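## Task

Carry the tote from the staging bench over to the work bench and leave it resting entirely on the work bench, with nothing hanging past its edge. The stand's post is already pinned at the correct height and has to finish pinned at that same height; letting it come down quickly can fail the task even if a robot is holding it. Take the wooden block out of the tote and set it on the stand's top plate. One robot or both may do the work. When finished, release everything and move the robots away. A robot that falls over or is left leaning fails the task, and anything that stays in place only because a robot is holding it does not count.

## Robot and tools

ROBOTS. There are two identical Hello Robot Stretch 4 units, r1 and r2. Each has an omni-wheel base, a mast with a lift, an arm that telescopes forward, a wrist with yaw, pitch and roll, and a two-finger gripper. Each is about 1.6 m tall, and its base rim lies within 0.23 m of its base origin. Each has four cameras: rN_head_camera, rN_head_left_camera, rN_head_right_camera and rN_wrist_camera. A loose object may sometimes get a short push from outside.

FRAMES. Every robot reports in its own base frame: origin on the floor below the base centre, x ahead, y to the left, z up. hand_pose is the point between the open fingertips, in that frame, and may be a little off. The odometry frame is the base frame where the scene began. Headings and rotations are positive counter-clockwise seen from above, within -3.142 to 3.142. Because each robot uses its own frame, only images, lidar_m and wrist_depth_mm reveal where the two robots are relative to one another.

execute_actions. Arguments: actions, a list holding one action or none, and optionally cameras, a list of camera names or "all" (omitted or null means all; [] means none). The action is an object keyed by "r1" and/or "r2". Each robot entry may contain:
- base: one command only, a relative move from where the base last measured itself. {"translate_m": d} drives straight, forward positive, -2 to 2 m. {"strafe_m": d} slides sideways, left positive, -2 to 2 m. {"rotate_rad": d} spins in place, left positive, -3.2 to 3.2 rad.
- joints: absolute targets by name. lift_m 0 to 1.2 m; arm_m 0 to 0.55 m (extension); wrist_yaw_rad -1.134 to 4.276 (0 straight ahead, positive turns left, 3.14 tucked back, above 3.4 the arm may block it); wrist_pitch_rad -1.117 to 4.259 (0 level, 1.57 pointing down); wrist_roll_rad -1.117 to 4.259 (0 fingers level, positive turns clockwise seen from behind); gripper_m -0.038 to 0.141 m, the fingertip gap, negative meaning fingers press together. Out-of-range joint targets are clipped and reported; other bad values or unknown keys reject the whole call.
- pace: "slow", "default", "fast" or "max" (base up to 0.1/0.3/0.4/0.6 m/s and 1/2/3/4 rad/s; lower when the lift is above 0.2 m).
- contact_limits: {"arm_m": x}, 0 (gentlest) to 0.75 (firmest), default 0.5; the arm halts with contact_stop when exceeded.
- end_of_arm: "enable_torque" on its own, to revive wrist or gripper motors that shut off.
All motions in one action begin together; each lasts at most 15 s. A robot or joint left out may keep driving toward an earlier target. To unfold the wrist at the start, send lift_m 0.4 with wrist_yaw_rad 0. After a reported stop, the rest of that reply's calls are skipped.

wait: seconds from 0 to 10; nothing new is commanded; returns state and images.
zoom_image: camera name and region [x0, y0, x1, y1] in pixels of that camera's latest full image, at most 504 by 504.
read_manual: section "licences" only; moves nothing.
finished_scene: scene (1 or 2); ends it for good and reports success, then gives the next task. Only end a scene once the result is stable without support.

RESULT LINES. base_status and joint_status: "done" (for the base, wheels turned the commanded amount, slip included), "off_target", "contact_stop_at_<key>" (something blocked it; lift, arm or wheels go slack, so a loaded lift may sag), "limit_stop_at_<name>" (including tilt above 6 degrees and own_body), "time_out", "torque_fault" (wrist or gripper motor went limp; send enable_torque). on_its_own lists what this call did not command; "held at" is the held target. lidar_m: 12 distances in metres, 30-degree sectors, 1st straight ahead then counter-clockwise (4th left, 7th behind, 10th right); "-" means nothing seen or closer than 0.25 m; misses glass and thin legs, sees the other robot. wrist_depth_mm: 7x7 median depths, 100 to 2000 mm, top-left first. base_odometry counts wheel turns only; if turned_by_wheels and turned_by_imu differ by over about 0.1 rad, the base hit something or slipped. base_tilt in degrees, forward and right positive, with a fixed bias up to about 1.5. motor_effort in percent, positive toward higher joint values, peak in brackets; for wheel_0, wheel_1, wheel_2 positive turns the base right. A firm grip shows as a clear gripper_m effort change; gripper_m reading and "done" do not prove a hold.

GRIPPING. Command a gap smaller than the object; lower values squeeze harder and pull it inward. If fingertips snag on a surface, raise the lift.

AVOID. Any hard contact between the robots: once bases touch, a few more millimetres is a hard press that ends the run. Carrying over 1 kg with arm_m above 0.2 while driving or turning, especially fast, and strong pushes or pulls with a high gripper, which can tip a robot. Sharing one load between robots, since their travel can differ by about 3 cm per metre. Level gripper loads over about 2 kg (torque fault). Dropping objects, slamming, letting the post fall or come down fast, and leaving the tote overhanging.

Each tool is called after "Call:" by a JSON object that holds its "op" and its "data", one argument or row to a line.

## Session

Call:
{"op": "execute_actions", "data": {
  "actions": []
}}

Scene clock: 0.00 s.
r1.base_odometry: x=+0.000 y=+0.000 heading=+0.000 (m, m, rad; r1's odometry frame)
r1.turned_by_wheels: +0.000 (rad since the last result)
r1.turned_by_imu: +0.000 (rad since the last result)
r1.base_tilt: forward=-0.3 right=-1.0 (deg)
r1.lidar_m: 1.75 2.73 1.12 0.84 0.83 0.89 1.27 4.28 1.59 1.22 1.91 1.76
r1.base_status: not commanded
r1.joint_positions: lift_m=+0.162 arm_m=+0.002 wrist_yaw_rad=+3.130 wrist_pitch_rad=+0.001 wrist_roll_rad=-0.011 gripper_m=+0.057
r1.joint_status: not commanded
r1.motor_effort: lift_m=+20 arm_m=+0 wrist_yaw_rad=+0 wrist_pitch_rad=-5 wrist_roll_rad=+0 gripper_m=-5 wheel_0=+1 wheel_1=+0 wheel_2=+1 (%)
r1.hand_pose: x=-0.1142 y=+0.0907 z=+0.3402 quat_wxyz=(+0.006, -0.001, -0.006, +1.000) (m; r1's base frame)
r1.wrist_depth_mm: - 146 263 1983 1308 960 798 / - 120 144 1983 1308 976 788 / - 117 144 1808 1308 976 788 / - 133 176 1983 1308 976 798 / 211 - - 1983 1336 991 788 / 227 1576 220 1464 208 931 798 / 225 960 878 154 931 854 788
r2.base_odometry: x=+0.000 y=+0.000 heading=+0.000 (m, m, rad; r2's odometry frame)
r2.turned_by_wheels: +0.000 (rad since the last result)
r2.turned_by_imu: +0.000 (rad since the last result)
r2.base_tilt: forward=-0.3 right=+0.0 (deg)
r2.lidar_m: 0.71 0.96 2.23 2.01 1.67 3.03 1.44 1.70 3.97 1.12 0.76 0.69
r2.base_status: not commanded
r2.joint_positions: lift_m=+0.167 arm_m=-0.002 wrist_yaw_rad=+3.096 wrist_pitch_rad=+0.007 wrist_roll_rad=+0.005 gripper_m=+0.057
r2.joint_status: not commanded
r2.motor_effort: lift_m=+18 arm_m=+0 wrist_yaw_rad=+2 wrist_pitch_rad=-7 wrist_roll_rad=+0 gripper_m=-4 wheel_0=+0 wheel_1=+0 wheel_2=+1 (%)
r2.hand_pose: x=-0.1156 y=+0.1005 z=+0.3437 quat_wxyz=(+0.023, -0.003, +0.003, +1.000) (m; r2's base frame)
r2.wrist_depth_mm: - 137 - - - - - / - 136 - - - - - / - 136 239 - - - - / 111 136 1499 - - - - / 134 1921 - - - - - / 1499 1537 215 1537 218 1464 1397 / 1025 946 904 917 891 917 960
pictures: r1_head_camera, r1_head_left_camera, r1_head_right_camera, r1_wrist_camera, r2_head_camera, r2_head_left_camera, r2_head_right_camera, r2_wrist_camera
Images, in order (width x height): r1_head_camera 420x560, r1_head_left_camera 420x672, r1_head_right_camera 420x672, r1_wrist_camera 616x392, r2_head_camera 420x560, r2_head_left_camera 420x672, r2_head_right_camera 420x672, r2_wrist_camera 616x392.

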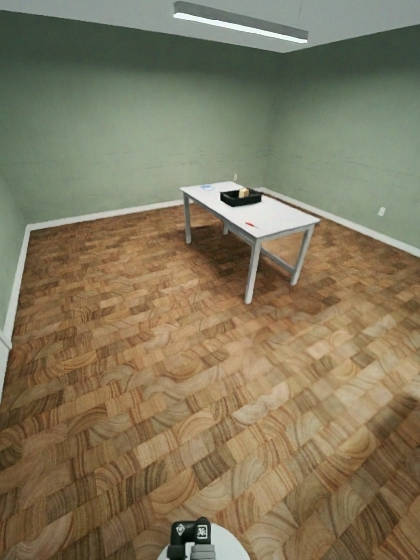

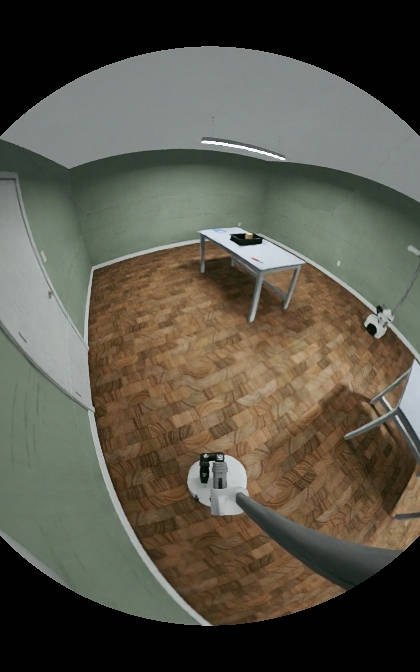

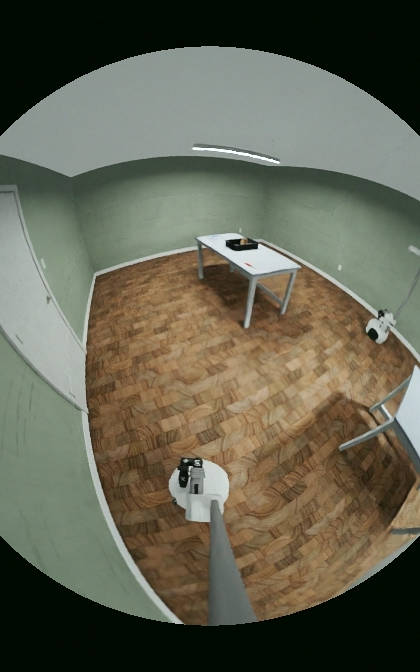

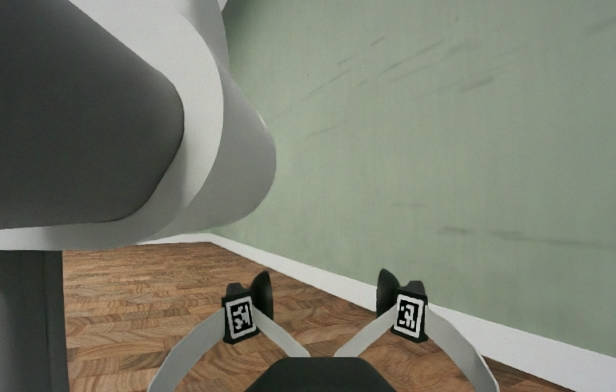

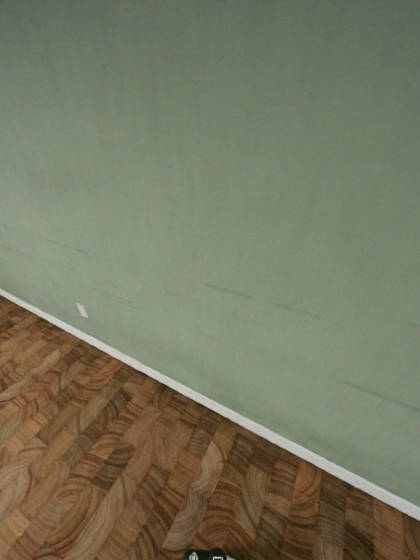

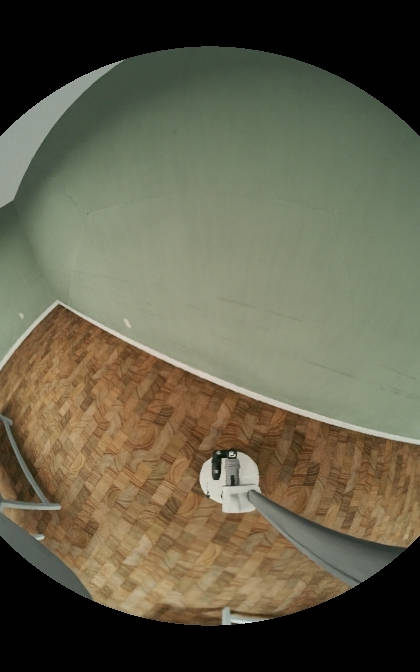

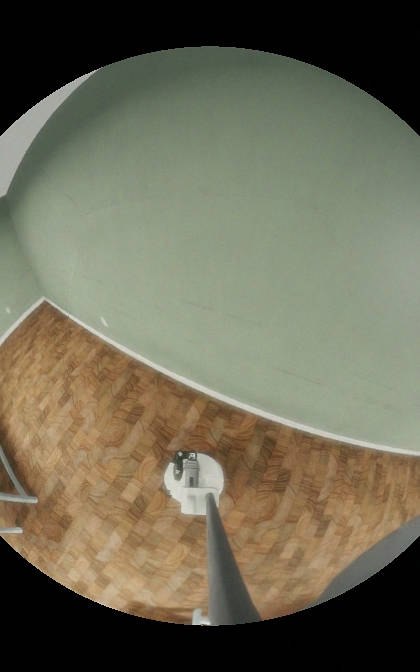

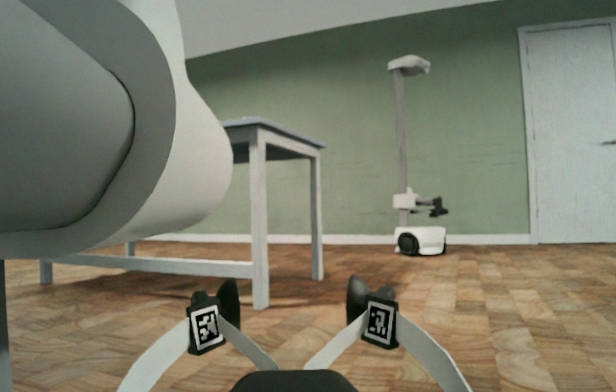

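Call:
{"op": "zoom_image", "data": {
  "camera": "r1_head_camera",
  "region": [170, 165, 330, 305]
}}

Call:
{"op": "execute_actions", "data": {
  "actions": [
    {"r2":{"base":{"rotate_rad":-2.6},"joints":{"lift_m":0.9,"wrist_yaw_rad":0},"pace":"fast"},"r1":{"joints":{"lift_m":0.9,"wrist_yaw_rad":0},"base":{"translate_m":0.8},"pace":"fast"}}
  ]
}}

Region (170, 165, 330, 305) of r1_head_camera's 420x560 image, scaled by 3.150, with more detail than that image has; it fills the top 441 rows of this view, and the rest is white.

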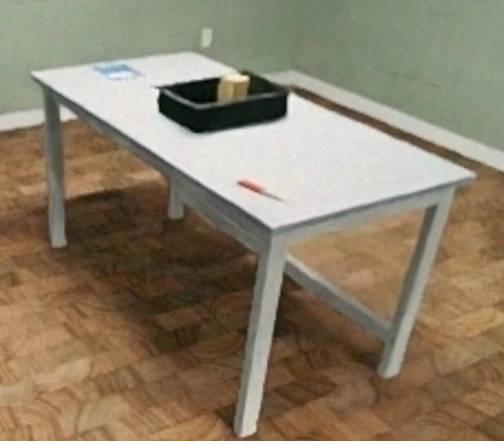

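Scene clock: 3.60 s.
r1.base_odometry: x=+0.800 y=+0.000 heading=+0.000 (m, m, rad; r1's odometry frame)
r1.turned_by_wheels: +0.000 (rad since the last result)
r1.turned_by_imu: -0.004 (rad since the last result)
r1.base_tilt: forward=-0.2 right=-0.8 (deg)
r1.lidar_m: 1.19 3.61 1.58 1.21 1.18 1.26 1.79 2.67 1.37 1.67 2.67 0.98
r1.base_status: done
r1.joint_positions: lift_m=+0.900 arm_m=+0.002 wrist_yaw_rad=+0.000 wrist_pitch_rad=+0.001 wrist_roll_rad=-0.011 gripper_m=+0.057
r1.joint_status: all done
r1.motor_effort: lift_m=+23(24) arm_m=+0(0) wrist_yaw_rad=+0(6) wrist_pitch_rad=-6(6) wrist_roll_rad=+0(0) gripper_m=-4(5) wheel_0=-1(7) wheel_1=-1(6) wheel_2=+1(15) (%)
r1.hand_pose: x=+0.4618 y=-0.0873 z=+1.0776 quat_wxyz=(+1.000, -0.006, +0.001, +0.000) (m; r1's base frame)
r1.wrist_depth_mm: - - - - - - - / - - - - - - - / - - - - - - - / - - - - - - - / - - - - - - - / - - 220 1756 208 1255 1229 / - - - 154 976 788 842
r2.base_odometry: x=+0.000 y=+0.000 heading=-2.600 (m, m, rad; r2's odometry frame)
r2.turned_by_wheels: -2.600 (rad since the last result)
r2.turned_by_imu: -2.586 (rad since the last result)
r2.base_tilt: forward=-0.1 right=+0.0 (deg)
r2.lidar_m: 1.71 3.77 1.10 0.75 0.70 0.68 1.00 2.28 1.93 1.64 2.61 1.39
r2.base_status: done
r2.joint_positions: lift_m=+0.900 arm_m=-0.002 wrist_yaw_rad=+0.001 wrist_pitch_rad=+0.007 wrist_roll_rad=+0.005 gripper_m=+0.057
r2.joint_status: all done
r2.motor_effort: lift_m=+22(25) arm_m=-1(0) wrist_yaw_rad=+0(4) wrist_pitch_rad=-8(8) wrist_roll_rad=-1(0) gripper_m=-3(3) wheel_0=+2(11) wheel_1=+1(12) wheel_2=+0(13) (%)
r2.hand_pose: x=+0.4571 y=-0.0873 z=+1.0760 quat_wxyz=(+1.000, +0.003, +0.003, +0.000) (m; r2's base frame)
r2.wrist_depth_mm: - - - - - - - / - - - - - - - / - - - - - - - / - - - - - - - / - - - - - - - / - - 216 - 217 1281 1229 / - - - - - - -
pictures: r1_head_camera, r1_head_left_camera, r1_head_right_camera, r1_wrist_camera, r2_head_camera, r2_head_left_camera, r2_head_right_camera, r2_wrist_camera
camera_calibration (this result's frames):
r1_wrist_camera: T_world_to_cam=[[0.0434556, -0.999055, -0.000255594, -0.0993652], [0.0263348, 0.00140122, -0.999652, 1.12673], [0.998708, 0.0434337, 0.0263708, -0.259245], [0, 0, 0, 1]] pos_world=[0.233556, -0.0895902, 1.13315]
r2_wrist_camera: T_world_to_cam=[[-0.0526545, -0.998069, -0.0329486, -0.0421617], [0.0322207, 0.0312792, -0.998991, 1.12803], [0.998093, -0.053663, 0.0305114, -0.269261], [0, 0, 0, 1]] pos_world=[0.230182, -0.0918135, 1.13372]
Images, in order (width x height): r1_head_camera 420x560, r1_head_left_camera 420x672, r1_head_right_camera 420x672, r1_wrist_camera 616x392, r2_head_camera 420x560, r2_head_left_camera 420x672, r2_head_right_camera 420x672, r2_wrist_camera 616x392.

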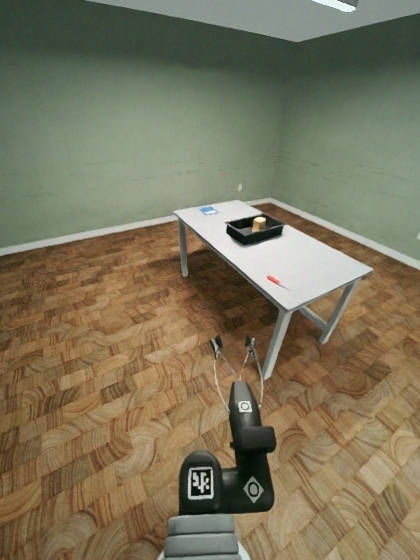

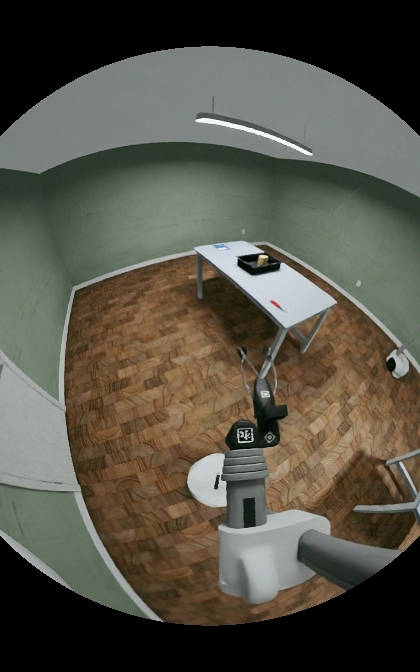

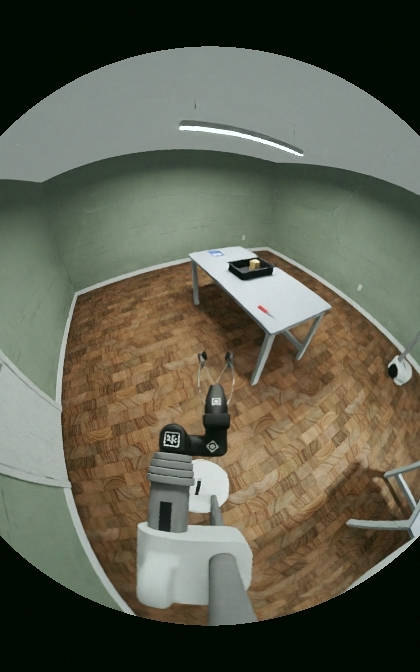

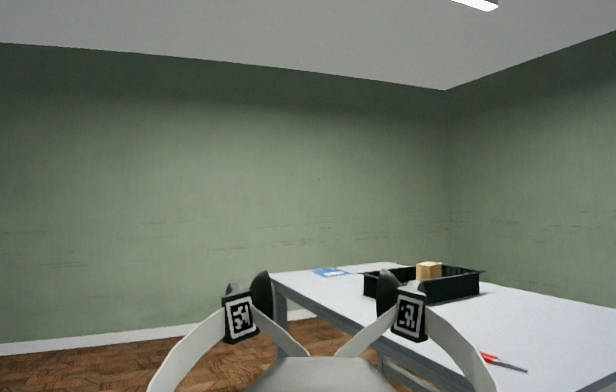

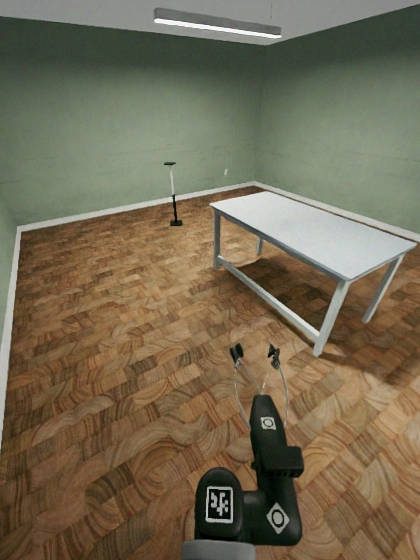

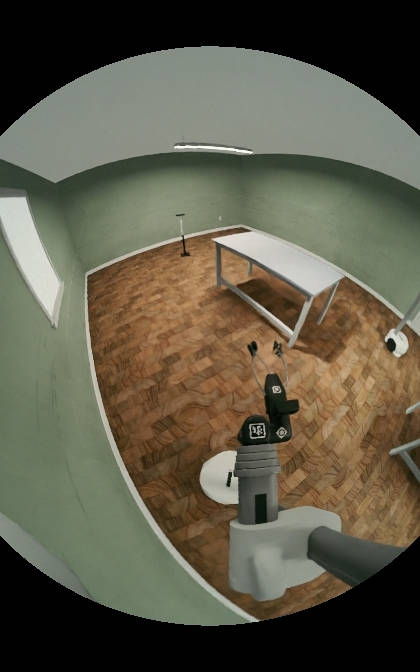

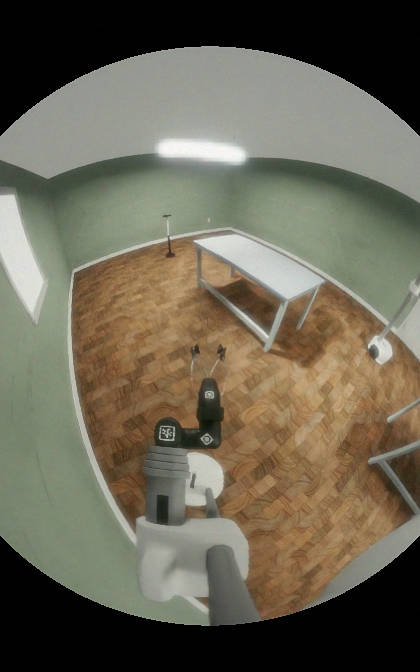

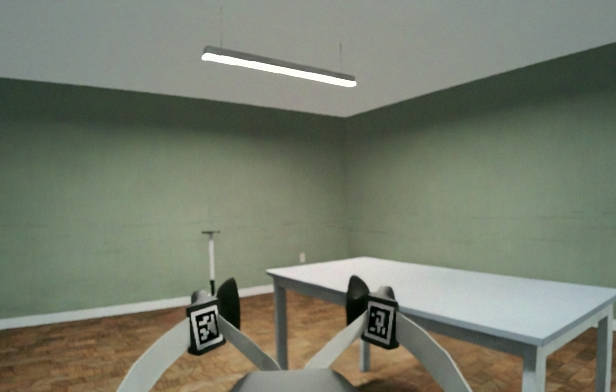

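Call:
{"op": "execute_actions", "data": {
  "actions": [
    {"r2":{"base":{"rotate_rad":-1.02},"pace":"fast"},"r1":{"base":{"rotate_rad":-1.08},"pace":"fast"}}
  ],
  "cameras": []
}}

Call:
{"op": "execute_actions", "data": {
  "actions": [
    {"r2":{"base":{"strafe_m":-1.4},"pace":"fast","joints":{"lift_m":1.0,"wrist_pitch_rad":0.6,"gripper_m":0.12}},"r1":{"base":{"strafe_m":1.4},"pace":"fast","joints":{"lift_m":1.0,"wrist_pitch_rad":0.6,"gripper_m":0.12}}}
  ],
  "cameras": ["r1_head_camera","r1_wrist_camera","r2_head_camera","r2_wrist_camera"]
}}

Scene clock: 6.57 s.
r1.base_odometry: x=+0.800 y=+0.000 heading=-1.080 (m, m, rad; r1's odometry frame)
r1.turned_by_wheels: -1.080 (rad since the last result)
r1.turned_by_imu: -1.084 (rad since the last result)
r1.base_tilt: forward=-0.5 right=-1.0 (deg)
r1.lidar_m: 2.43 0.98 1.15 3.60 1.70 1.22 1.19 1.25 1.74 4.94 1.36 1.59
r1.base_status: done
r1.joint_positions: lift_m=+0.900 arm_m=+0.002 wrist_yaw_rad=+0.000 wrist_pitch_rad=+0.001 wrist_roll_rad=-0.011 gripper_m=+0.057
r1.joint_status: not commanded
r1.motor_effort: lift_m=+22(23) arm_m=+0(0) wrist_yaw_rad=+1(0) wrist_pitch_rad=-5(6) wrist_roll_rad=+0(0) gripper_m=-2(4) wheel_0=+2(7) wheel_1=+1(7) wheel_2=+1(7) (%)
r1.hand_pose: x=+0.4617 y=-0.0874 z=+1.0777 quat_wxyz=(+1.000, -0.006, +0.001, +0.000) (m; r1's base frame)
r1.wrist_depth_mm: - - - - - - - / - - - - - - - / - - - - - - - / - - - - - - - / - - - - - - - / 1336 - 219 - 208 - - / 931 - - 154 - - -
r2.base_odometry: x=+0.000 y=+0.000 heading=+2.664 (m, m, rad; r2's odometry frame)
r2.turned_by_wheels: -1.019 (rad since the last result)
r2.turned_by_imu: -1.013 (rad since the last result)
r2.base_tilt: forward=-0.2 right=-0.1 (deg)
r2.lidar_m: 2.45 1.40 1.70 3.38 1.10 0.75 0.71 0.73 0.97 2.43 1.83 1.64
r2.base_status: done
r2.joint_positions: lift_m=+0.900 arm_m=-0.002 wrist_yaw_rad=+0.000 wrist_pitch_rad=+0.007 wrist_roll_rad=+0.005 gripper_m=+0.057
r2.joint_status: not commanded
r2.motor_effort: lift_m=+21(22) arm_m=-1(1) wrist_yaw_rad=+3(1) wrist_pitch_rad=-8(7) wrist_roll_rad=+0(0) gripper_m=-3(2) wheel_0=+5(8) wheel_1=+4(9) wheel_2=+3(11) (%)
r2.hand_pose: x=+0.4571 y=-0.0874 z=+1.0761 quat_wxyz=(+1.000, +0.003, +0.003, +0.000) (m; r2's base frame)
r2.wrist_depth_mm: - - - - - - - / - - - - - - - / - - - - - - - / - - - - - - - / - - - - - - - / 1336 - 216 - 217 - 1499 / 1205 - - - - - -
pictures: none
No camera images: the call's "cameras" was empty. Leave "cameras" out to get every camera's image.

Scene clock: 11.47 s.
r1.base_odometry: x=+2.035 y=+0.660 heading=-1.080 (m, m, rad; r1's odometry frame)
r1.turned_by_wheels: +0.000 (rad since the last result)
r1.turned_by_imu: -0.003 (rad since the last result)
r1.base_tilt: forward=-0.5 right=-1.0 (deg)
r1.lidar_m: 0.78 0.83 2.28 2.20 1.68 1.23 1.18 1.22 1.72 3.33 1.15 0.82
r1.base_status: done
r1.joint_positions: lift_m=+1.000 arm_m=+0.002 wrist_yaw_rad=+0.000 wrist_pitch_rad=+0.601 wrist_roll_rad=-0.011 gripper_m=+0.120
r1.joint_status: all done
r1.motor_effort: lift_m=+23(25) arm_m=+0(0) wrist_yaw_rad=+1(1) wrist_pitch_rad=-3(3) wrist_roll_rad=+0(0) gripper_m=-1(6) wheel_0=+2(9) wheel_1=-1(11) wheel_2=+0(2) (%)
r1.hand_pose: x=+0.4111 y=-0.0875 z=+1.0148 quat_wxyz=(+0.955, -0.005, +0.296, +0.002) (m; r1's base frame)
r1.wrist_depth_mm: - - - - - - - / - - - 1205 - - - / - 1042 1042 866 931 946 960 / 831 809 809 778 759 741 732 / 866 1756 1708 1661 1618 1537 1661 / 1042 1576 218 1499 1464 212 1464 / 1308 1281 1281 148 1255 1255 1229
r2.base_odometry: x=+0.643 y=+1.244 heading=+2.665 (m, m, rad; r2's odometry frame)
r2.turned_by_wheels: +0.000 (rad since the last result)
r2.turned_by_imu: +0.003 (rad since the last result)
r2.base_tilt: forward=-0.2 right=+0.0 (deg)
r2.lidar_m: 1.27 1.39 2.37 3.05 0.98 0.68 0.65 0.67 0.90 2.29 2.78 1.37
r2.base_status: done
r2.joint_positions: lift_m=+1.000 arm_m=-0.002 wrist_yaw_rad=+0.000 wrist_pitch_rad=+0.602 wrist_roll_rad=+0.005 gripper_m=+0.120
r2.joint_status: all done
r2.motor_effort: lift_m=+22(24) arm_m=+0(0) wrist_yaw_rad=+2(1) wrist_pitch_rad=-6(9) wrist_roll_rad=+0(0) gripper_m=+0(4) wheel_0=+2(13) wheel_1=+0(13) wheel_2=+0(2) (%)
r2.hand_pose: x=+0.4064 y=-0.0874 z=+1.0146 quat_wxyz=(+0.955, +0.002, +0.296, -0.001) (m; r2's base frame)
r2.wrist_depth_mm: - - - - - - - / - - 1397 1397 1255 1430 - / - - 1182 1205 - - 1308 / - - - - - - - / 1756 1756 1708 1808 1708 1708 1661 / 1430 1430 1464 1464 218 1499 1499 / 1336 1255 1281 156 1281 1308 1281
pictures: r1_head_camera, r1_wrist_camera, r2_head_camera, r2_wrist_camera
camera_calibration (this result's frames):
r1_wrist_camera: T_world_to_cam=[[0.0352598, -0.999077, -0.0245296, -0.0693254], [-0.542856, 0.00146092, -0.839825, 1.13705], [0.839085, 0.0429281, -0.542303, 0.43566], [0, 0, 0, 1]] pos_world=[0.254144, -0.0896246, 1.18948]
r2_wrist_camera: T_world_to_cam=[[-0.0624739, -0.998043, 0.00252184, -0.0789926], [-0.533205, 0.0312405, -0.845409, 1.14234], [0.843676, -0.0541606, -0.534114, 0.4188], [0, 0, 0, 1]] pos_world=[0.250837, -0.091843, 1.18963]
Images, in order (width x height): r1_head_camera 420x560, r1_wrist_camera 616x392, r2_head_camera 420x560, r2_wrist_camera 616x392.

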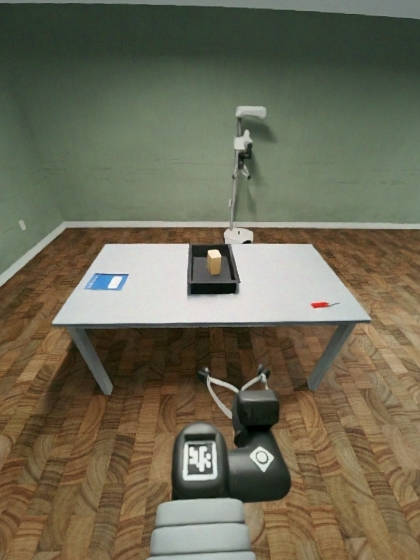

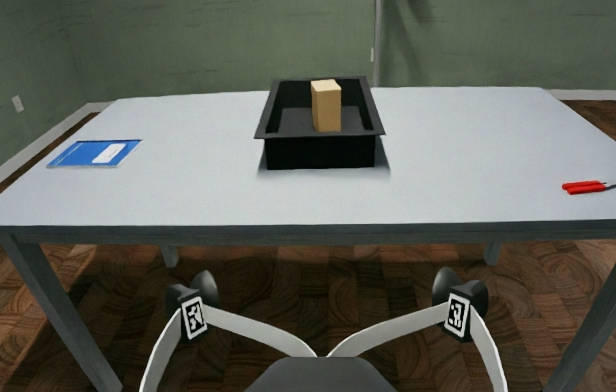

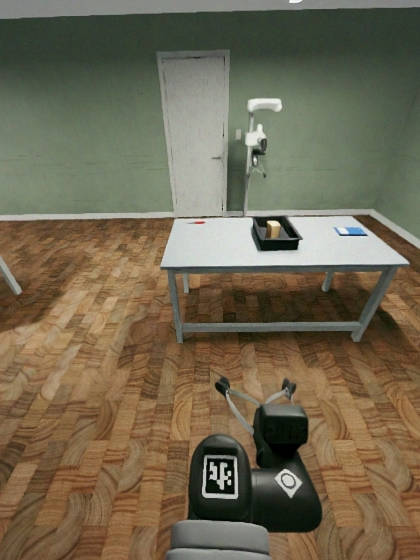

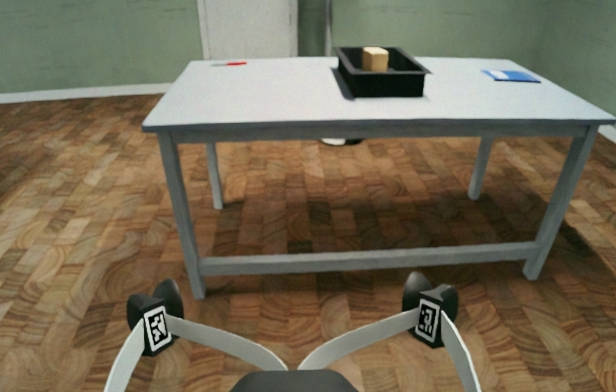

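Call:
{"op": "execute_actions", "data": {
  "actions": [
    {"r2":{"base":{"translate_m":0.98},"pace":"fast","joints":{"lift_m":1.08,"wrist_pitch_rad":1.2}},"r1":{"base":{"translate_m":0.49},"pace":"fast","joints":{"lift_m":1.08,"wrist_pitch_rad":1.2}}}
  ],
  "cameras": []
}}

Call:
{"op": "execute_actions", "data": {
  "actions": [
    {"r2":{"base":{"strafe_m":-0.28},"pace":"fast"},"r1":{"base":{"strafe_m":0.025}}}
  ],
  "cameras": ["r1_head_camera","r1_wrist_camera","r2_head_camera","r2_wrist_camera"]
}}

Scene clock: 16.73 s.
r1.base_odometry: x=+2.266 y=+0.228 heading=-1.080 (m, m, rad; r1's odometry frame)
r1.turned_by_wheels: +0.000 (rad since the last result)
r1.turned_by_imu: -0.001 (rad since the last result)
r1.base_tilt: forward=-0.3 right=-1.0 (deg)
r1.lidar_m: 0.30 0.32 0.46 2.19 2.29 1.74 1.66 1.71 2.41 2.52 0.44 0.32
r1.base_status: done
r1.joint_positions: lift_m=+1.080 arm_m=+0.002 wrist_yaw_rad=+0.000 wrist_pitch_rad=+1.201 wrist_roll_rad=-0.011 gripper_m=+0.120
r1.joint_status: all done
r1.motor_effort: lift_m=+23(28) arm_m=+0(0) wrist_yaw_rad=+1(1) wrist_pitch_rad=-3(2) wrist_roll_rad=+0(0) gripper_m=+0(0) wheel_0=+0(7) wheel_1=+0(5) wheel_2=+2(9) (%)
r1.hand_pose: x=+0.2776 y=-0.0874 z=+0.9891 quat_wxyz=(+0.825, -0.005, +0.565, +0.003) (m; r1's base frame)
r1.wrist_depth_mm: 640 634 609 591 585 597 580 / 603 585 564 569 530 549 549 / 559 549 535 521 521 512 512 / 521 512 504 504 492 488 480 / 488 484 480 469 466 462 455 / 1205 1182 218 1182 1138 211 1118 / 1182 1160 1160 148 1118 1118 1098
r2.base_odometry: x=-0.228 y=+1.693 heading=+2.665 (m, m, rad; r2's odometry frame)
r2.turned_by_wheels: +0.000 (rad since the last result)
r2.turned_by_imu: +0.000 (rad since the last result)
r2.base_tilt: forward=-0.2 right=+0.0 (deg)
r2.lidar_m: 0.33 0.36 0.47 2.07 2.46 1.74 1.62 1.69 2.25 2.63 0.51 0.33
r2.base_status: done
r2.joint_positions: lift_m=+1.080 arm_m=-0.002 wrist_yaw_rad=+0.000 wrist_pitch_rad=+1.201 wrist_roll_rad=+0.005 gripper_m=+0.120
r2.joint_status: all done
r2.motor_effort: lift_m=+22(24) arm_m=+0(1) wrist_yaw_rad=+2(3) wrist_pitch_rad=-3(5) wrist_roll_rad=+0(0) gripper_m=+1(2) wheel_0=+4(9) wheel_1=+3(10) wheel_2=-1(13) (%)
r2.hand_pose: x=+0.2729 y=-0.0874 z=+0.9890 quat_wxyz=(+0.825, +0.002, +0.565, -0.002) (m; r2's base frame)
r2.wrist_depth_mm: 591 597 591 609 603 554 591 / 559 559 559 569 559 569 544 / 521 517 525 525 535 530 530 / 488 488 492 496 496 500 500 / 455 462 466 473 477 480 480 / 1138 715 1118 1160 218 1160 1138 / 1078 1060 1060 156 1098 1118 1138
pictures: none
No camera images: the call's "cameras" was empty. Leave "cameras" out to get every camera's image.

Scene clock: 18.87 s.
r1.base_odometry: x=+2.288 y=+0.240 heading=-1.080 (m, m, rad; r1's odometry frame)
r1.turned_by_wheels: +0.000 (rad since the last result)
r1.turned_by_imu: +0.001 (rad since the last result)
r1.base_tilt: forward=-0.2 right=-0.8 (deg)
r1.lidar_m: 0.30 0.33 0.44 2.16 2.28 1.73 1.66 1.69 2.41 2.58 0.46 0.33
r1.base_status: done
r1.joint_positions: lift_m=+1.080 arm_m=+0.002 wrist_yaw_rad=+0.000 wrist_pitch_rad=+1.201 wrist_roll_rad=-0.011 gripper_m=+0.120
r1.joint_status: not commanded
r1.motor_effort: lift_m=+23(23) arm_m=+0(0) wrist_yaw_rad=+1(0) wrist_pitch_rad=-2(1) wrist_roll_rad=+0(0) gripper_m=-2(1) wheel_0=+1(9) wheel_1=-2(7) wheel_2=+0(3) (%)
r1.hand_pose: x=+0.2776 y=-0.0874 z=+0.9891 quat_wxyz=(+0.825, -0.005, +0.565, +0.003) (m; r1's base frame)
r1.wrist_depth_mm: 640 621 609 597 580 585 585 / 597 585 559 559 539 554 544 / 554 549 535 517 508 517 512 / 521 512 504 500 496 484 480 / 488 484 477 473 466 459 452 / 1205 1205 218 1138 1160 211 1118 / 1160 1160 1138 148 1098 1098 1078
r2.base_odometry: x=-0.099 y=+1.942 heading=+2.665 (m, m, rad; r2's odometry frame)
r2.turned_by_wheels: +0.000 (rad since the last result)
r2.turned_by_imu: +0.002 (rad since the last result)
r2.base_tilt: forward=-0.1 right=-0.1 (deg)
r2.lidar_m: 0.34 0.37 0.49 2.37 2.43 1.75 1.61 1.68 2.20 2.37 0.50 0.38
r2.base_status: done
r2.joint_positions: lift_m=+1.080 arm_m=-0.002 wrist_yaw_rad=+0.000 wrist_pitch_rad=+1.201 wrist_roll_rad=+0.005 gripper_m=+0.120
r2.joint_status: not commanded
r2.motor_effort: lift_m=+22(22) arm_m=-1(1) wrist_yaw_rad=+2(3) wrist_pitch_rad=-3(4) wrist_roll_rad=+0(0) gripper_m=+1(2) wheel_0=+2(14) wheel_1=+0(10) wheel_2=+0(1) (%)
r2.hand_pose: x=+0.2729 y=-0.0874 z=+0.9890 quat_wxyz=(+0.825, +0.002, +0.565, -0.002) (m; r2's base frame)
r2.wrist_depth_mm: 591 597 591 569 591 615 609 / 559 559 544 564 496 574 580 / 525 521 521 517 525 535 539 / 492 492 492 496 500 500 508 / 466 466 473 477 480 488 931 / 1118 1008 1138 1160 217 1138 1182 / 1098 1098 1098 156 1118 1118 1118
pictures: r1_head_camera, r1_wrist_camera, r2_head_camera, r2_wrist_camera
camera_calibration (this result's frames):
r1_wrist_camera: T_world_to_cam=[[0.0153008, -0.999074, -0.0402147, -0.0441736], [-0.921907, 0.00147494, -0.387408, 0.700766], [0.387109, 0.0430019, -0.921031, 1.03378], [0, 0, 0, 1]] pos_world=[0.246531, -0.0896208, 1.22185]
r2_wrist_camera: T_world_to_cam=[[-0.050286, -0.998037, 0.0373369, -0.125044], [-0.91709, 0.0313389, -0.397447, 0.711205], [0.395497, -0.0542273, -0.916865, 1.01857], [0, 0, 0, 1]] pos_world=[0.243108, -0.0918525, 1.22123]
Images, in order (width x height): r1_head_camera 420x560, r1_wrist_camera 616x392, r2_head_camera 420x560, r2_wrist_camera 616x392.

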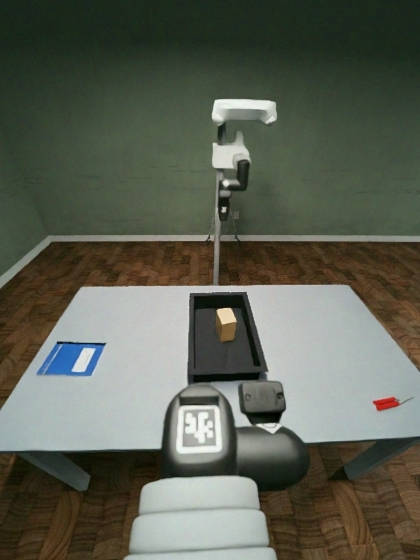

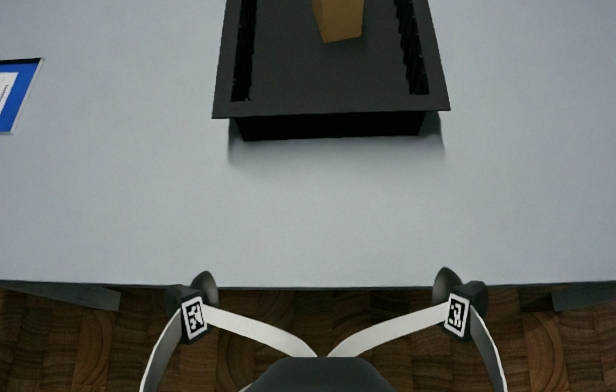

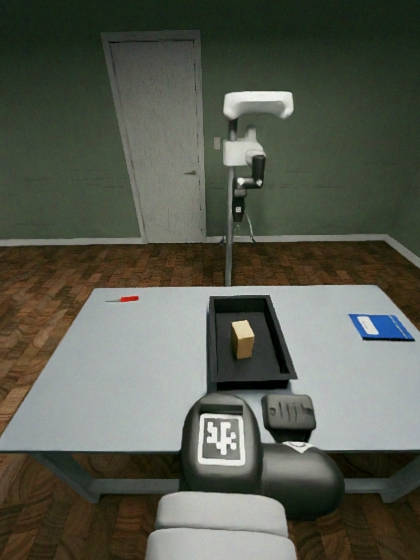

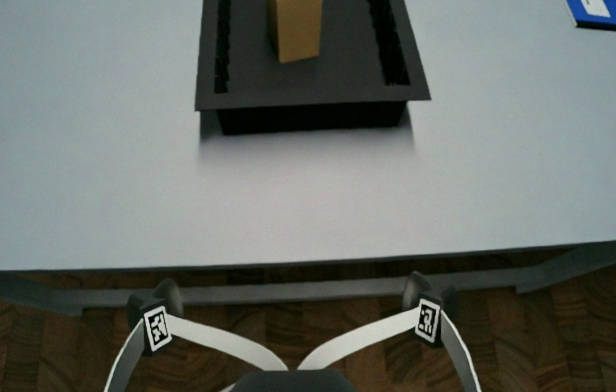

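Call:
{"op": "execute_actions", "data": {
  "actions": [
    {"r2":{"base":{"rotate_rad":0.03},"joints":{"arm_m":0.36,"wrist_pitch_rad":1.57,"wrist_roll_rad":1.57,"gripper_m":0.08}},"r1":{"base":{"strafe_m":-0.008},"joints":{"arm_m":0.355,"wrist_pitch_rad":1.57,"wrist_roll_rad":1.57,"gripper_m":0.08}}}
  ],
  "cameras": []
}}

Call:
{"op": "execute_actions", "data": {
  "actions": [
    {"r2":{"base":{"strafe_m":-0.05},"joints":{"lift_m":1.0}},"r1":{"joints":{"lift_m":1.0}}}
  ],
  "cameras": ["r1_head_camera","r1_wrist_camera","r2_head_camera","r2_wrist_camera"]
}}

Scene clock: 22.13 s.
r1.base_odometry: x=+2.281 y=+0.236 heading=-1.080 (m, m, rad; r1's odometry frame)
r1.turned_by_wheels: +0.000 (rad since the last result)
r1.turned_by_imu: +0.001 (rad since the last result)
r1.base_tilt: forward=-0.2 right=-1.0 (deg)
r1.lidar_m: 0.29 0.31 0.44 2.18 2.27 1.75 1.65 1.68 2.40 2.56 0.45 0.34
r1.base_status: done
r1.joint_positions: lift_m=+1.080 arm_m=+0.354 wrist_yaw_rad=+0.000 wrist_pitch_rad=+1.570 wrist_roll_rad=+1.569 gripper_m=+0.080
r1.joint_status: all done
r1.motor_effort: lift_m=+23(23) arm_m=+7(8) wrist_yaw_rad=+0(1) wrist_pitch_rad=+2(5) wrist_roll_rad=+1(6) gripper_m=-1(4) wheel_0=-2(6) wheel_1=+1(9) wheel_2=+0(1) (%)
r1.hand_pose: x=+0.5250 y=-0.0874 z=+0.9695 quat_wxyz=(+0.501, +0.500, +0.500, -0.499) (m; r1's base frame)
r1.wrist_depth_mm: 455 452 442 439 439 436 1205 / 455 445 442 436 433 430 1182 / 407 366 379 349 436 427 1160 / 449 442 442 436 433 427 960 / 322 340 439 433 430 427 960 / 445 442 204 433 223 427 946 / 442 427 421 151 430 424 1160
r2.base_odometry: x=-0.099 y=+1.942 heading=+2.694 (m, m, rad; r2's odometry frame)
r2.turned_by_wheels: +0.029 (rad since the last result)
r2.turned_by_imu: +0.030 (rad since the last result)
r2.base_tilt: forward=-0.1 right=-0.1 (deg)
r2.lidar_m: 0.32 0.35 0.50 2.36 2.36 1.69 1.63 1.67 2.31 2.35 0.44 0.37
r2.base_status: done
r2.joint_positions: lift_m=+1.080 arm_m=+0.359 wrist_yaw_rad=+0.000 wrist_pitch_rad=+1.570 wrist_roll_rad=+1.570 gripper_m=+0.080
r2.joint_status: all done
r2.motor_effort: lift_m=+22(22) arm_m=+6(6) wrist_yaw_rad=+0(2) wrist_pitch_rad=-1(4) wrist_roll_rad=+1(6) gripper_m=-4(4) wheel_0=-4(6) wheel_1=-4(6) wheel_2=-5(7) (%)
r2.hand_pose: x=+0.5301 y=-0.0874 z=+0.9694 quat_wxyz=(+0.501, +0.500, +0.500, -0.499) (m; r2's base frame)
r2.wrist_depth_mm: 424 421 430 436 436 1205 1205 / 421 340 355 430 436 1205 1182 / 415 421 424 430 436 1229 1229 / 415 418 424 424 436 991 1205 / 301 301 421 427 430 976 1008 / 413 415 421 424 213 976 1205 / 345 332 334 249 430 1182 1229
pictures: none
No camera images: the call's "cameras" was empty. Leave "cameras" out to get every camera's image.

Scene clock: 23.47 s.
r1.base_odometry: x=+2.281 y=+0.236 heading=-1.080 (m, m, rad; r1's odometry frame)
r1.turned_by_wheels: +0.000 (rad since the last result)
r1.turned_by_imu: +0.000 (rad since the last result)
r1.base_tilt: forward=-0.3 right=-0.9 (deg)
r1.lidar_m: 0.30 0.33 0.44 2.17 2.27 1.72 1.66 1.71 2.41 2.56 0.46 0.32
r1.base_status: not commanded
r1.joint_positions: lift_m=+1.000 arm_m=+0.354 wrist_yaw_rad=+0.000 wrist_pitch_rad=+1.570 wrist_roll_rad=+1.569 gripper_m=+0.080
r1.joint_status: all done
r1.motor_effort: lift_m=+17(21) arm_m=+6(7) wrist_yaw_rad=+0(0) wrist_pitch_rad=+0(1) wrist_roll_rad=+2(2) gripper_m=-2(2) wheel_0=-2(2) wheel_1=+2(2) wheel_2=+0(0) (%)
r1.hand_pose: x=+0.5250 y=-0.0874 z=+0.8900 quat_wxyz=(+0.501, +0.500, +0.500, -0.499) (m; r1's base frame)
r1.wrist_depth_mm: 370 370 364 359 355 353 1118 / 373 364 362 359 355 351 1098 / 286 298 322 272 353 347 1078 / 364 359 355 353 349 349 878 / 240 338 355 353 351 345 878 / 255 359 205 353 223 345 878 / 364 357 353 151 347 345 1078
r2.base_odometry: x=-0.078 y=+1.987 heading=+2.694 (m, m, rad; r2's odometry frame)
r2.turned_by_wheels: +0.000 (rad since the last result)
r2.turned_by_imu: +0.001 (rad since the last result)
r2.base_tilt: forward=-0.2 right=-0.2 (deg)
r2.lidar_m: 0.32 0.34 0.51 2.43 2.37 1.71 1.62 1.65 2.29 2.30 0.51 0.35
r2.base_status: done
r2.joint_positions: lift_m=+1.000 arm_m=+0.359 wrist_yaw_rad=+0.000 wrist_pitch_rad=+1.570 wrist_roll_rad=+1.570 gripper_m=+0.080
r2.joint_status: all done
r2.motor_effort: lift_m=+14(21) arm_m=+6(6) wrist_yaw_rad=+1(1) wrist_pitch_rad=-1(0) wrist_roll_rad=+1(1) gripper_m=-2(2) wheel_0=+3(11) wheel_1=-1(10) wheel_2=+0(4) (%)
r2.hand_pose: x=+0.5301 y=-0.0874 z=+0.8901 quat_wxyz=(+0.501, +0.500, +0.500, -0.499) (m; r2's base frame)
r2.wrist_depth_mm: 343 351 353 355 359 1118 1118 / 345 347 349 351 353 1098 1138 / 258 262 263 320 353 1118 1138 / 342 343 345 349 353 917 1160 / 338 340 345 345 353 904 917 / 222 277 342 343 213 891 891 / 220 238 340 210 351 904 1118
pictures: r1_head_camera, r1_wrist_camera, r2_head_camera, r2_wrist_camera
camera_calibration (this result's frames):
r1_wrist_camera: T_world_to_cam=[[-0.998978, 0.00986567, -0.0441149, 0.572276], [0.0110904, 0.999557, -0.0276046, 0.167676], [0.0438231, -0.0280656, -0.998645, 1.08986], [0, 0, 0, 1]] pos_world=[0.52207, -0.14266, 1.11826]
r2_wrist_camera: T_world_to_cam=[[-0.998291, 0.0267721, 0.0519494, 0.470688], [0.0247633, 0.998935, -0.0389343, 0.173989], [-0.0529365, -0.0375813, -0.99789, 1.13746], [0, 0, 0, 1]] pos_world=[0.525788, -0.143658, 1.11739]
Images, in order (width x height): r1_head_camera 420x560, r1_wrist_camera 616x392, r2_head_camera 420x560, r2_wrist_camera 616x392.

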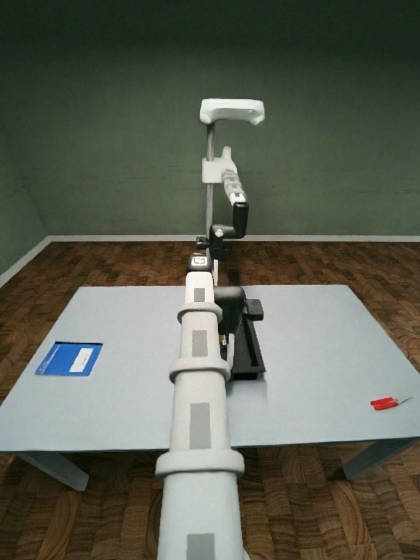

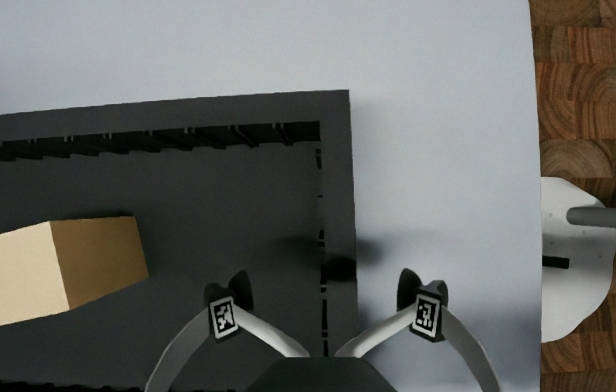

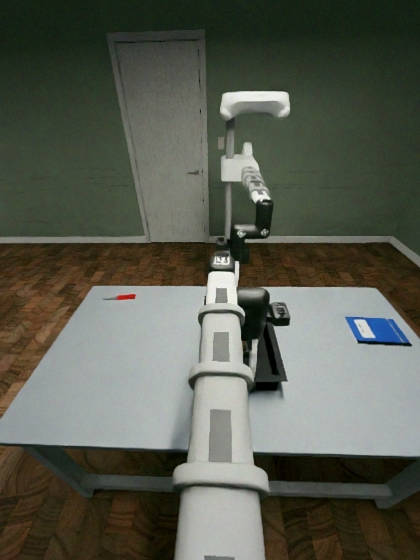

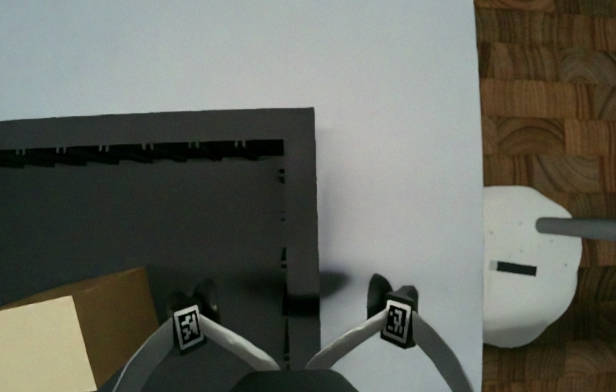

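Call:
{"op": "execute_actions", "data": {
  "actions": [
    {"r2":{"base":{"strafe_m":0.012},"joints":{"lift_m":0.932},"pace":"slow"},"r1":{"joints":{"lift_m":0.925},"pace":"slow"}}
  ],
  "cameras": []
}}

Call:
{"op": "execute_actions", "data": {
  "actions": [
    {"r2":{"joints":{"gripper_m":-0.03}},"r1":{"joints":{"gripper_m":-0.03}}}
  ],
  "cameras": ["r1_head_right_camera","r1_wrist_camera","r2_head_right_camera","r2_wrist_camera"]
}}

Scene clock: 25.43 s.
r1.base_odometry: x=+2.281 y=+0.236 heading=-1.080 (m, m, rad; r1's odometry frame)
r1.turned_by_wheels: +0.000 (rad since the last result)
r1.turned_by_imu: +0.001 (rad since the last result)
r1.base_tilt: forward=-0.4 right=-1.1 (deg)
r1.lidar_m: 0.31 0.32 0.44 2.17 2.28 1.74 1.67 1.70 2.42 2.57 0.44 0.32
r1.base_status: not commanded
r1.joint_positions: lift_m=+0.925 arm_m=+0.354 wrist_yaw_rad=+0.000 wrist_pitch_rad=+1.570 wrist_roll_rad=+1.570 gripper_m=+0.080
r1.joint_status: all done
r1.motor_effort: lift_m=+17(17) arm_m=+7(7) wrist_yaw_rad=+0(0) wrist_pitch_rad=+2(1) wrist_roll_rad=+2(2) gripper_m=-3(1) wheel_0=-2(1) wheel_1=+2(2) wheel_2=+0(0) (%)
r1.hand_pose: x=+0.5250 y=-0.0874 z=+0.8150 quat_wxyz=(+0.501, +0.500, +0.500, -0.499) (m; r1's base frame)
r1.wrist_depth_mm: 293 290 286 283 278 278 276 / 200 198 196 193 279 277 274 / 286 283 281 255 277 277 274 / 287 285 279 278 277 274 273 / 241 283 282 277 277 273 272 / 242 282 205 276 195 272 271 / 286 282 278 151 276 271 270
r2.base_odometry: x=-0.083 y=+1.976 heading=+2.694 (m, m, rad; r2's odometry frame)
r2.turned_by_wheels: +0.000 (rad since the last result)
r2.turned_by_imu: +0.001 (rad since the last result)
r2.base_tilt: forward=-0.2 right=-0.1 (deg)
r2.lidar_m: 0.33 0.36 0.47 2.39 2.37 1.72 1.62 1.67 2.32 2.32 0.51 0.36
r2.base_status: done
r2.joint_positions: lift_m=+0.932 arm_m=+0.359 wrist_yaw_rad=+0.000 wrist_pitch_rad=+1.570 wrist_roll_rad=+1.570 gripper_m=+0.080
r2.joint_status: all done
r2.motor_effort: lift_m=+14(12) arm_m=+7(6) wrist_yaw_rad=+1(1) wrist_pitch_rad=+0(0) wrist_roll_rad=+1(1) gripper_m=-2(1) wheel_0=-6(7) wheel_1=+5(5) wheel_2=+0(0) (%)
r2.hand_pose: x=+0.5301 y=-0.0874 z=+0.8221 quat_wxyz=(+0.501, +0.500, +0.500, -0.499) (m; r2's base frame)
r2.wrist_depth_mm: 279 282 283 286 287 293 1098 / 191 193 195 196 289 287 1078 / 274 276 278 195 286 290 1078 / 273 278 278 195 285 289 960 / 273 274 277 278 285 286 842 / 204 271 274 214 213 286 842 / 193 251 276 176 281 286 1060
pictures: none
No camera images: the call's "cameras" was empty. Leave "cameras" out to get every camera's image.

Scene clock: 27.23 s.
r1.base_odometry: x=+2.281 y=+0.236 heading=-1.080 (m, m, rad; r1's odometry frame)
r1.turned_by_wheels: +0.000 (rad since the last result)
r1.turned_by_imu: +0.001 (rad since the last result)
r1.base_tilt: forward=-0.2 right=-1.0 (deg)
r1.lidar_m: 0.29 0.32 0.45 2.18 2.27 1.74 1.66 1.71 2.42 2.55 0.45 0.34
r1.base_status: not commanded
r1.joint_positions: lift_m=+0.925 arm_m=+0.354 wrist_yaw_rad=+0.000 wrist_pitch_rad=+1.568 wrist_roll_rad=+1.569 gripper_m=-0.029
r1.joint_status: all done
r1.motor_effort: lift_m=+18(18) arm_m=+6(7) wrist_yaw_rad=-1(2) wrist_pitch_rad=+7(8) wrist_roll_rad=+1(2) gripper_m=-24(26) wheel_0=-2(2) wheel_1=+2(2) wheel_2=+0(0) (%)
r1.hand_pose: x=+0.5258 y=-0.0874 z=+0.8149 quat_wxyz=(+0.501, +0.500, +0.500, -0.499) (m; r1's base frame)
r1.wrist_depth_mm: 293 289 286 283 279 276 273 / 193 190 189 187 279 276 273 / 279 276 276 254 278 276 272 / 279 278 274 270 278 274 272 / 242 276 273 270 276 274 272 / 244 274 272 191 185 273 270 / 277 273 270 182 276 271 271
r2.base_odometry: x=-0.083 y=+1.976 heading=+2.694 (m, m, rad; r2's odometry frame)
r2.turned_by_wheels: +0.000 (rad since the last result)
r2.turned_by_imu: +0.001 (rad since the last result)
r2.base_tilt: forward=-0.2 right=-0.1 (deg)
r2.lidar_m: 0.31 0.37 0.49 2.40 2.38 1.73 1.62 1.68 2.32 2.31 0.49 0.36
r2.base_status: not commanded
r2.joint_positions: lift_m=+0.932 arm_m=+0.359 wrist_yaw_rad=+0.000 wrist_pitch_rad=+1.567 wrist_roll_rad=+1.570 gripper_m=-0.030
r2.joint_status: all done
r2.motor_effort: lift_m=+15(16) arm_m=+6(6) wrist_yaw_rad=+1(1) wrist_pitch_rad=+9(8) wrist_roll_rad=+1(1) gripper_m=-19(25) wheel_0=-6(6) wheel_1=+5(5) wheel_2=+0(0) (%)
r2.hand_pose: x=+0.5310 y=-0.0874 z=+0.8220 quat_wxyz=(+0.501, +0.501, +0.499, -0.499) (m; r2's base frame)
r2.wrist_depth_mm: 279 281 282 285 287 290 1078 / 183 185 187 188 285 289 1078 / 266 268 271 224 286 287 1060 / 267 267 270 193 282 287 976 / 266 266 271 186 285 283 831 / 200 267 268 185 282 283 831 / 190 183 180 184 279 283 1060
pictures: r1_head_right_camera, r1_wrist_camera, r2_head_right_camera, r2_wrist_camera
camera_calibration (this result's frames):
r1_wrist_camera: T_world_to_cam=[[-0.998884, 0.00959222, -0.0462503, 0.57136], [0.0108757, 0.99956, -0.0275804, 0.165689], [0.0459654, -0.0280527, -0.998549, 1.01365], [0, 0, 0, 1]] pos_world=[0.522328, -0.142661, 1.04317]
r2_wrist_camera: T_world_to_cam=[[-0.998442, 0.0264993, 0.0491139, 0.477534], [0.0246009, 0.998942, -0.0388635, 0.171344], [-0.0500918, -0.0375947, -0.998037, 1.06818], [0, 0, 0, 1]] pos_world=[0.526081, -0.143659, 1.04929]
Images, in order (width x height): r1_head_right_camera 420x672, r1_wrist_camera 616x392, r2_head_right_camera 420x672, r2_wrist_camera 616x392.

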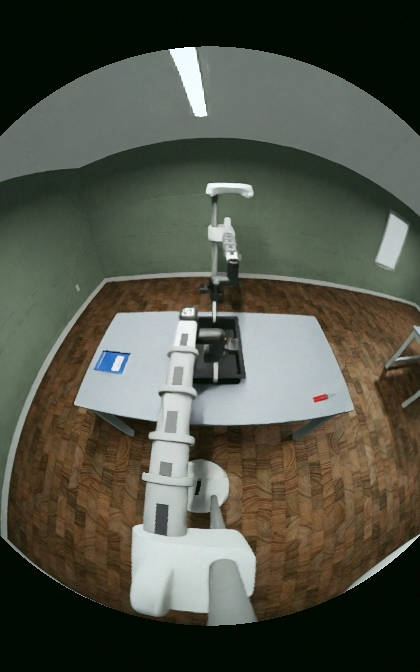

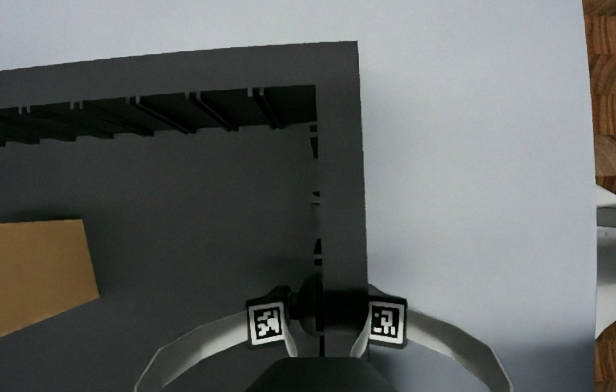

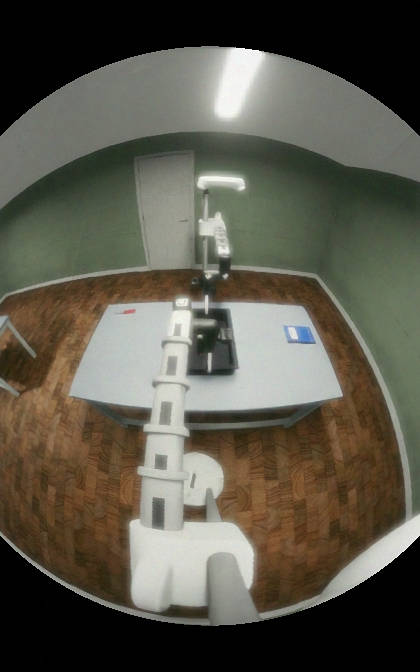

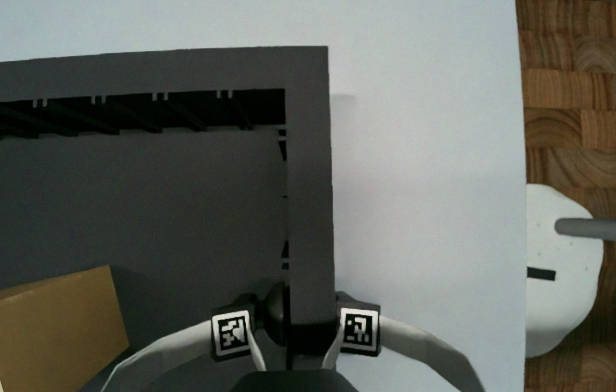

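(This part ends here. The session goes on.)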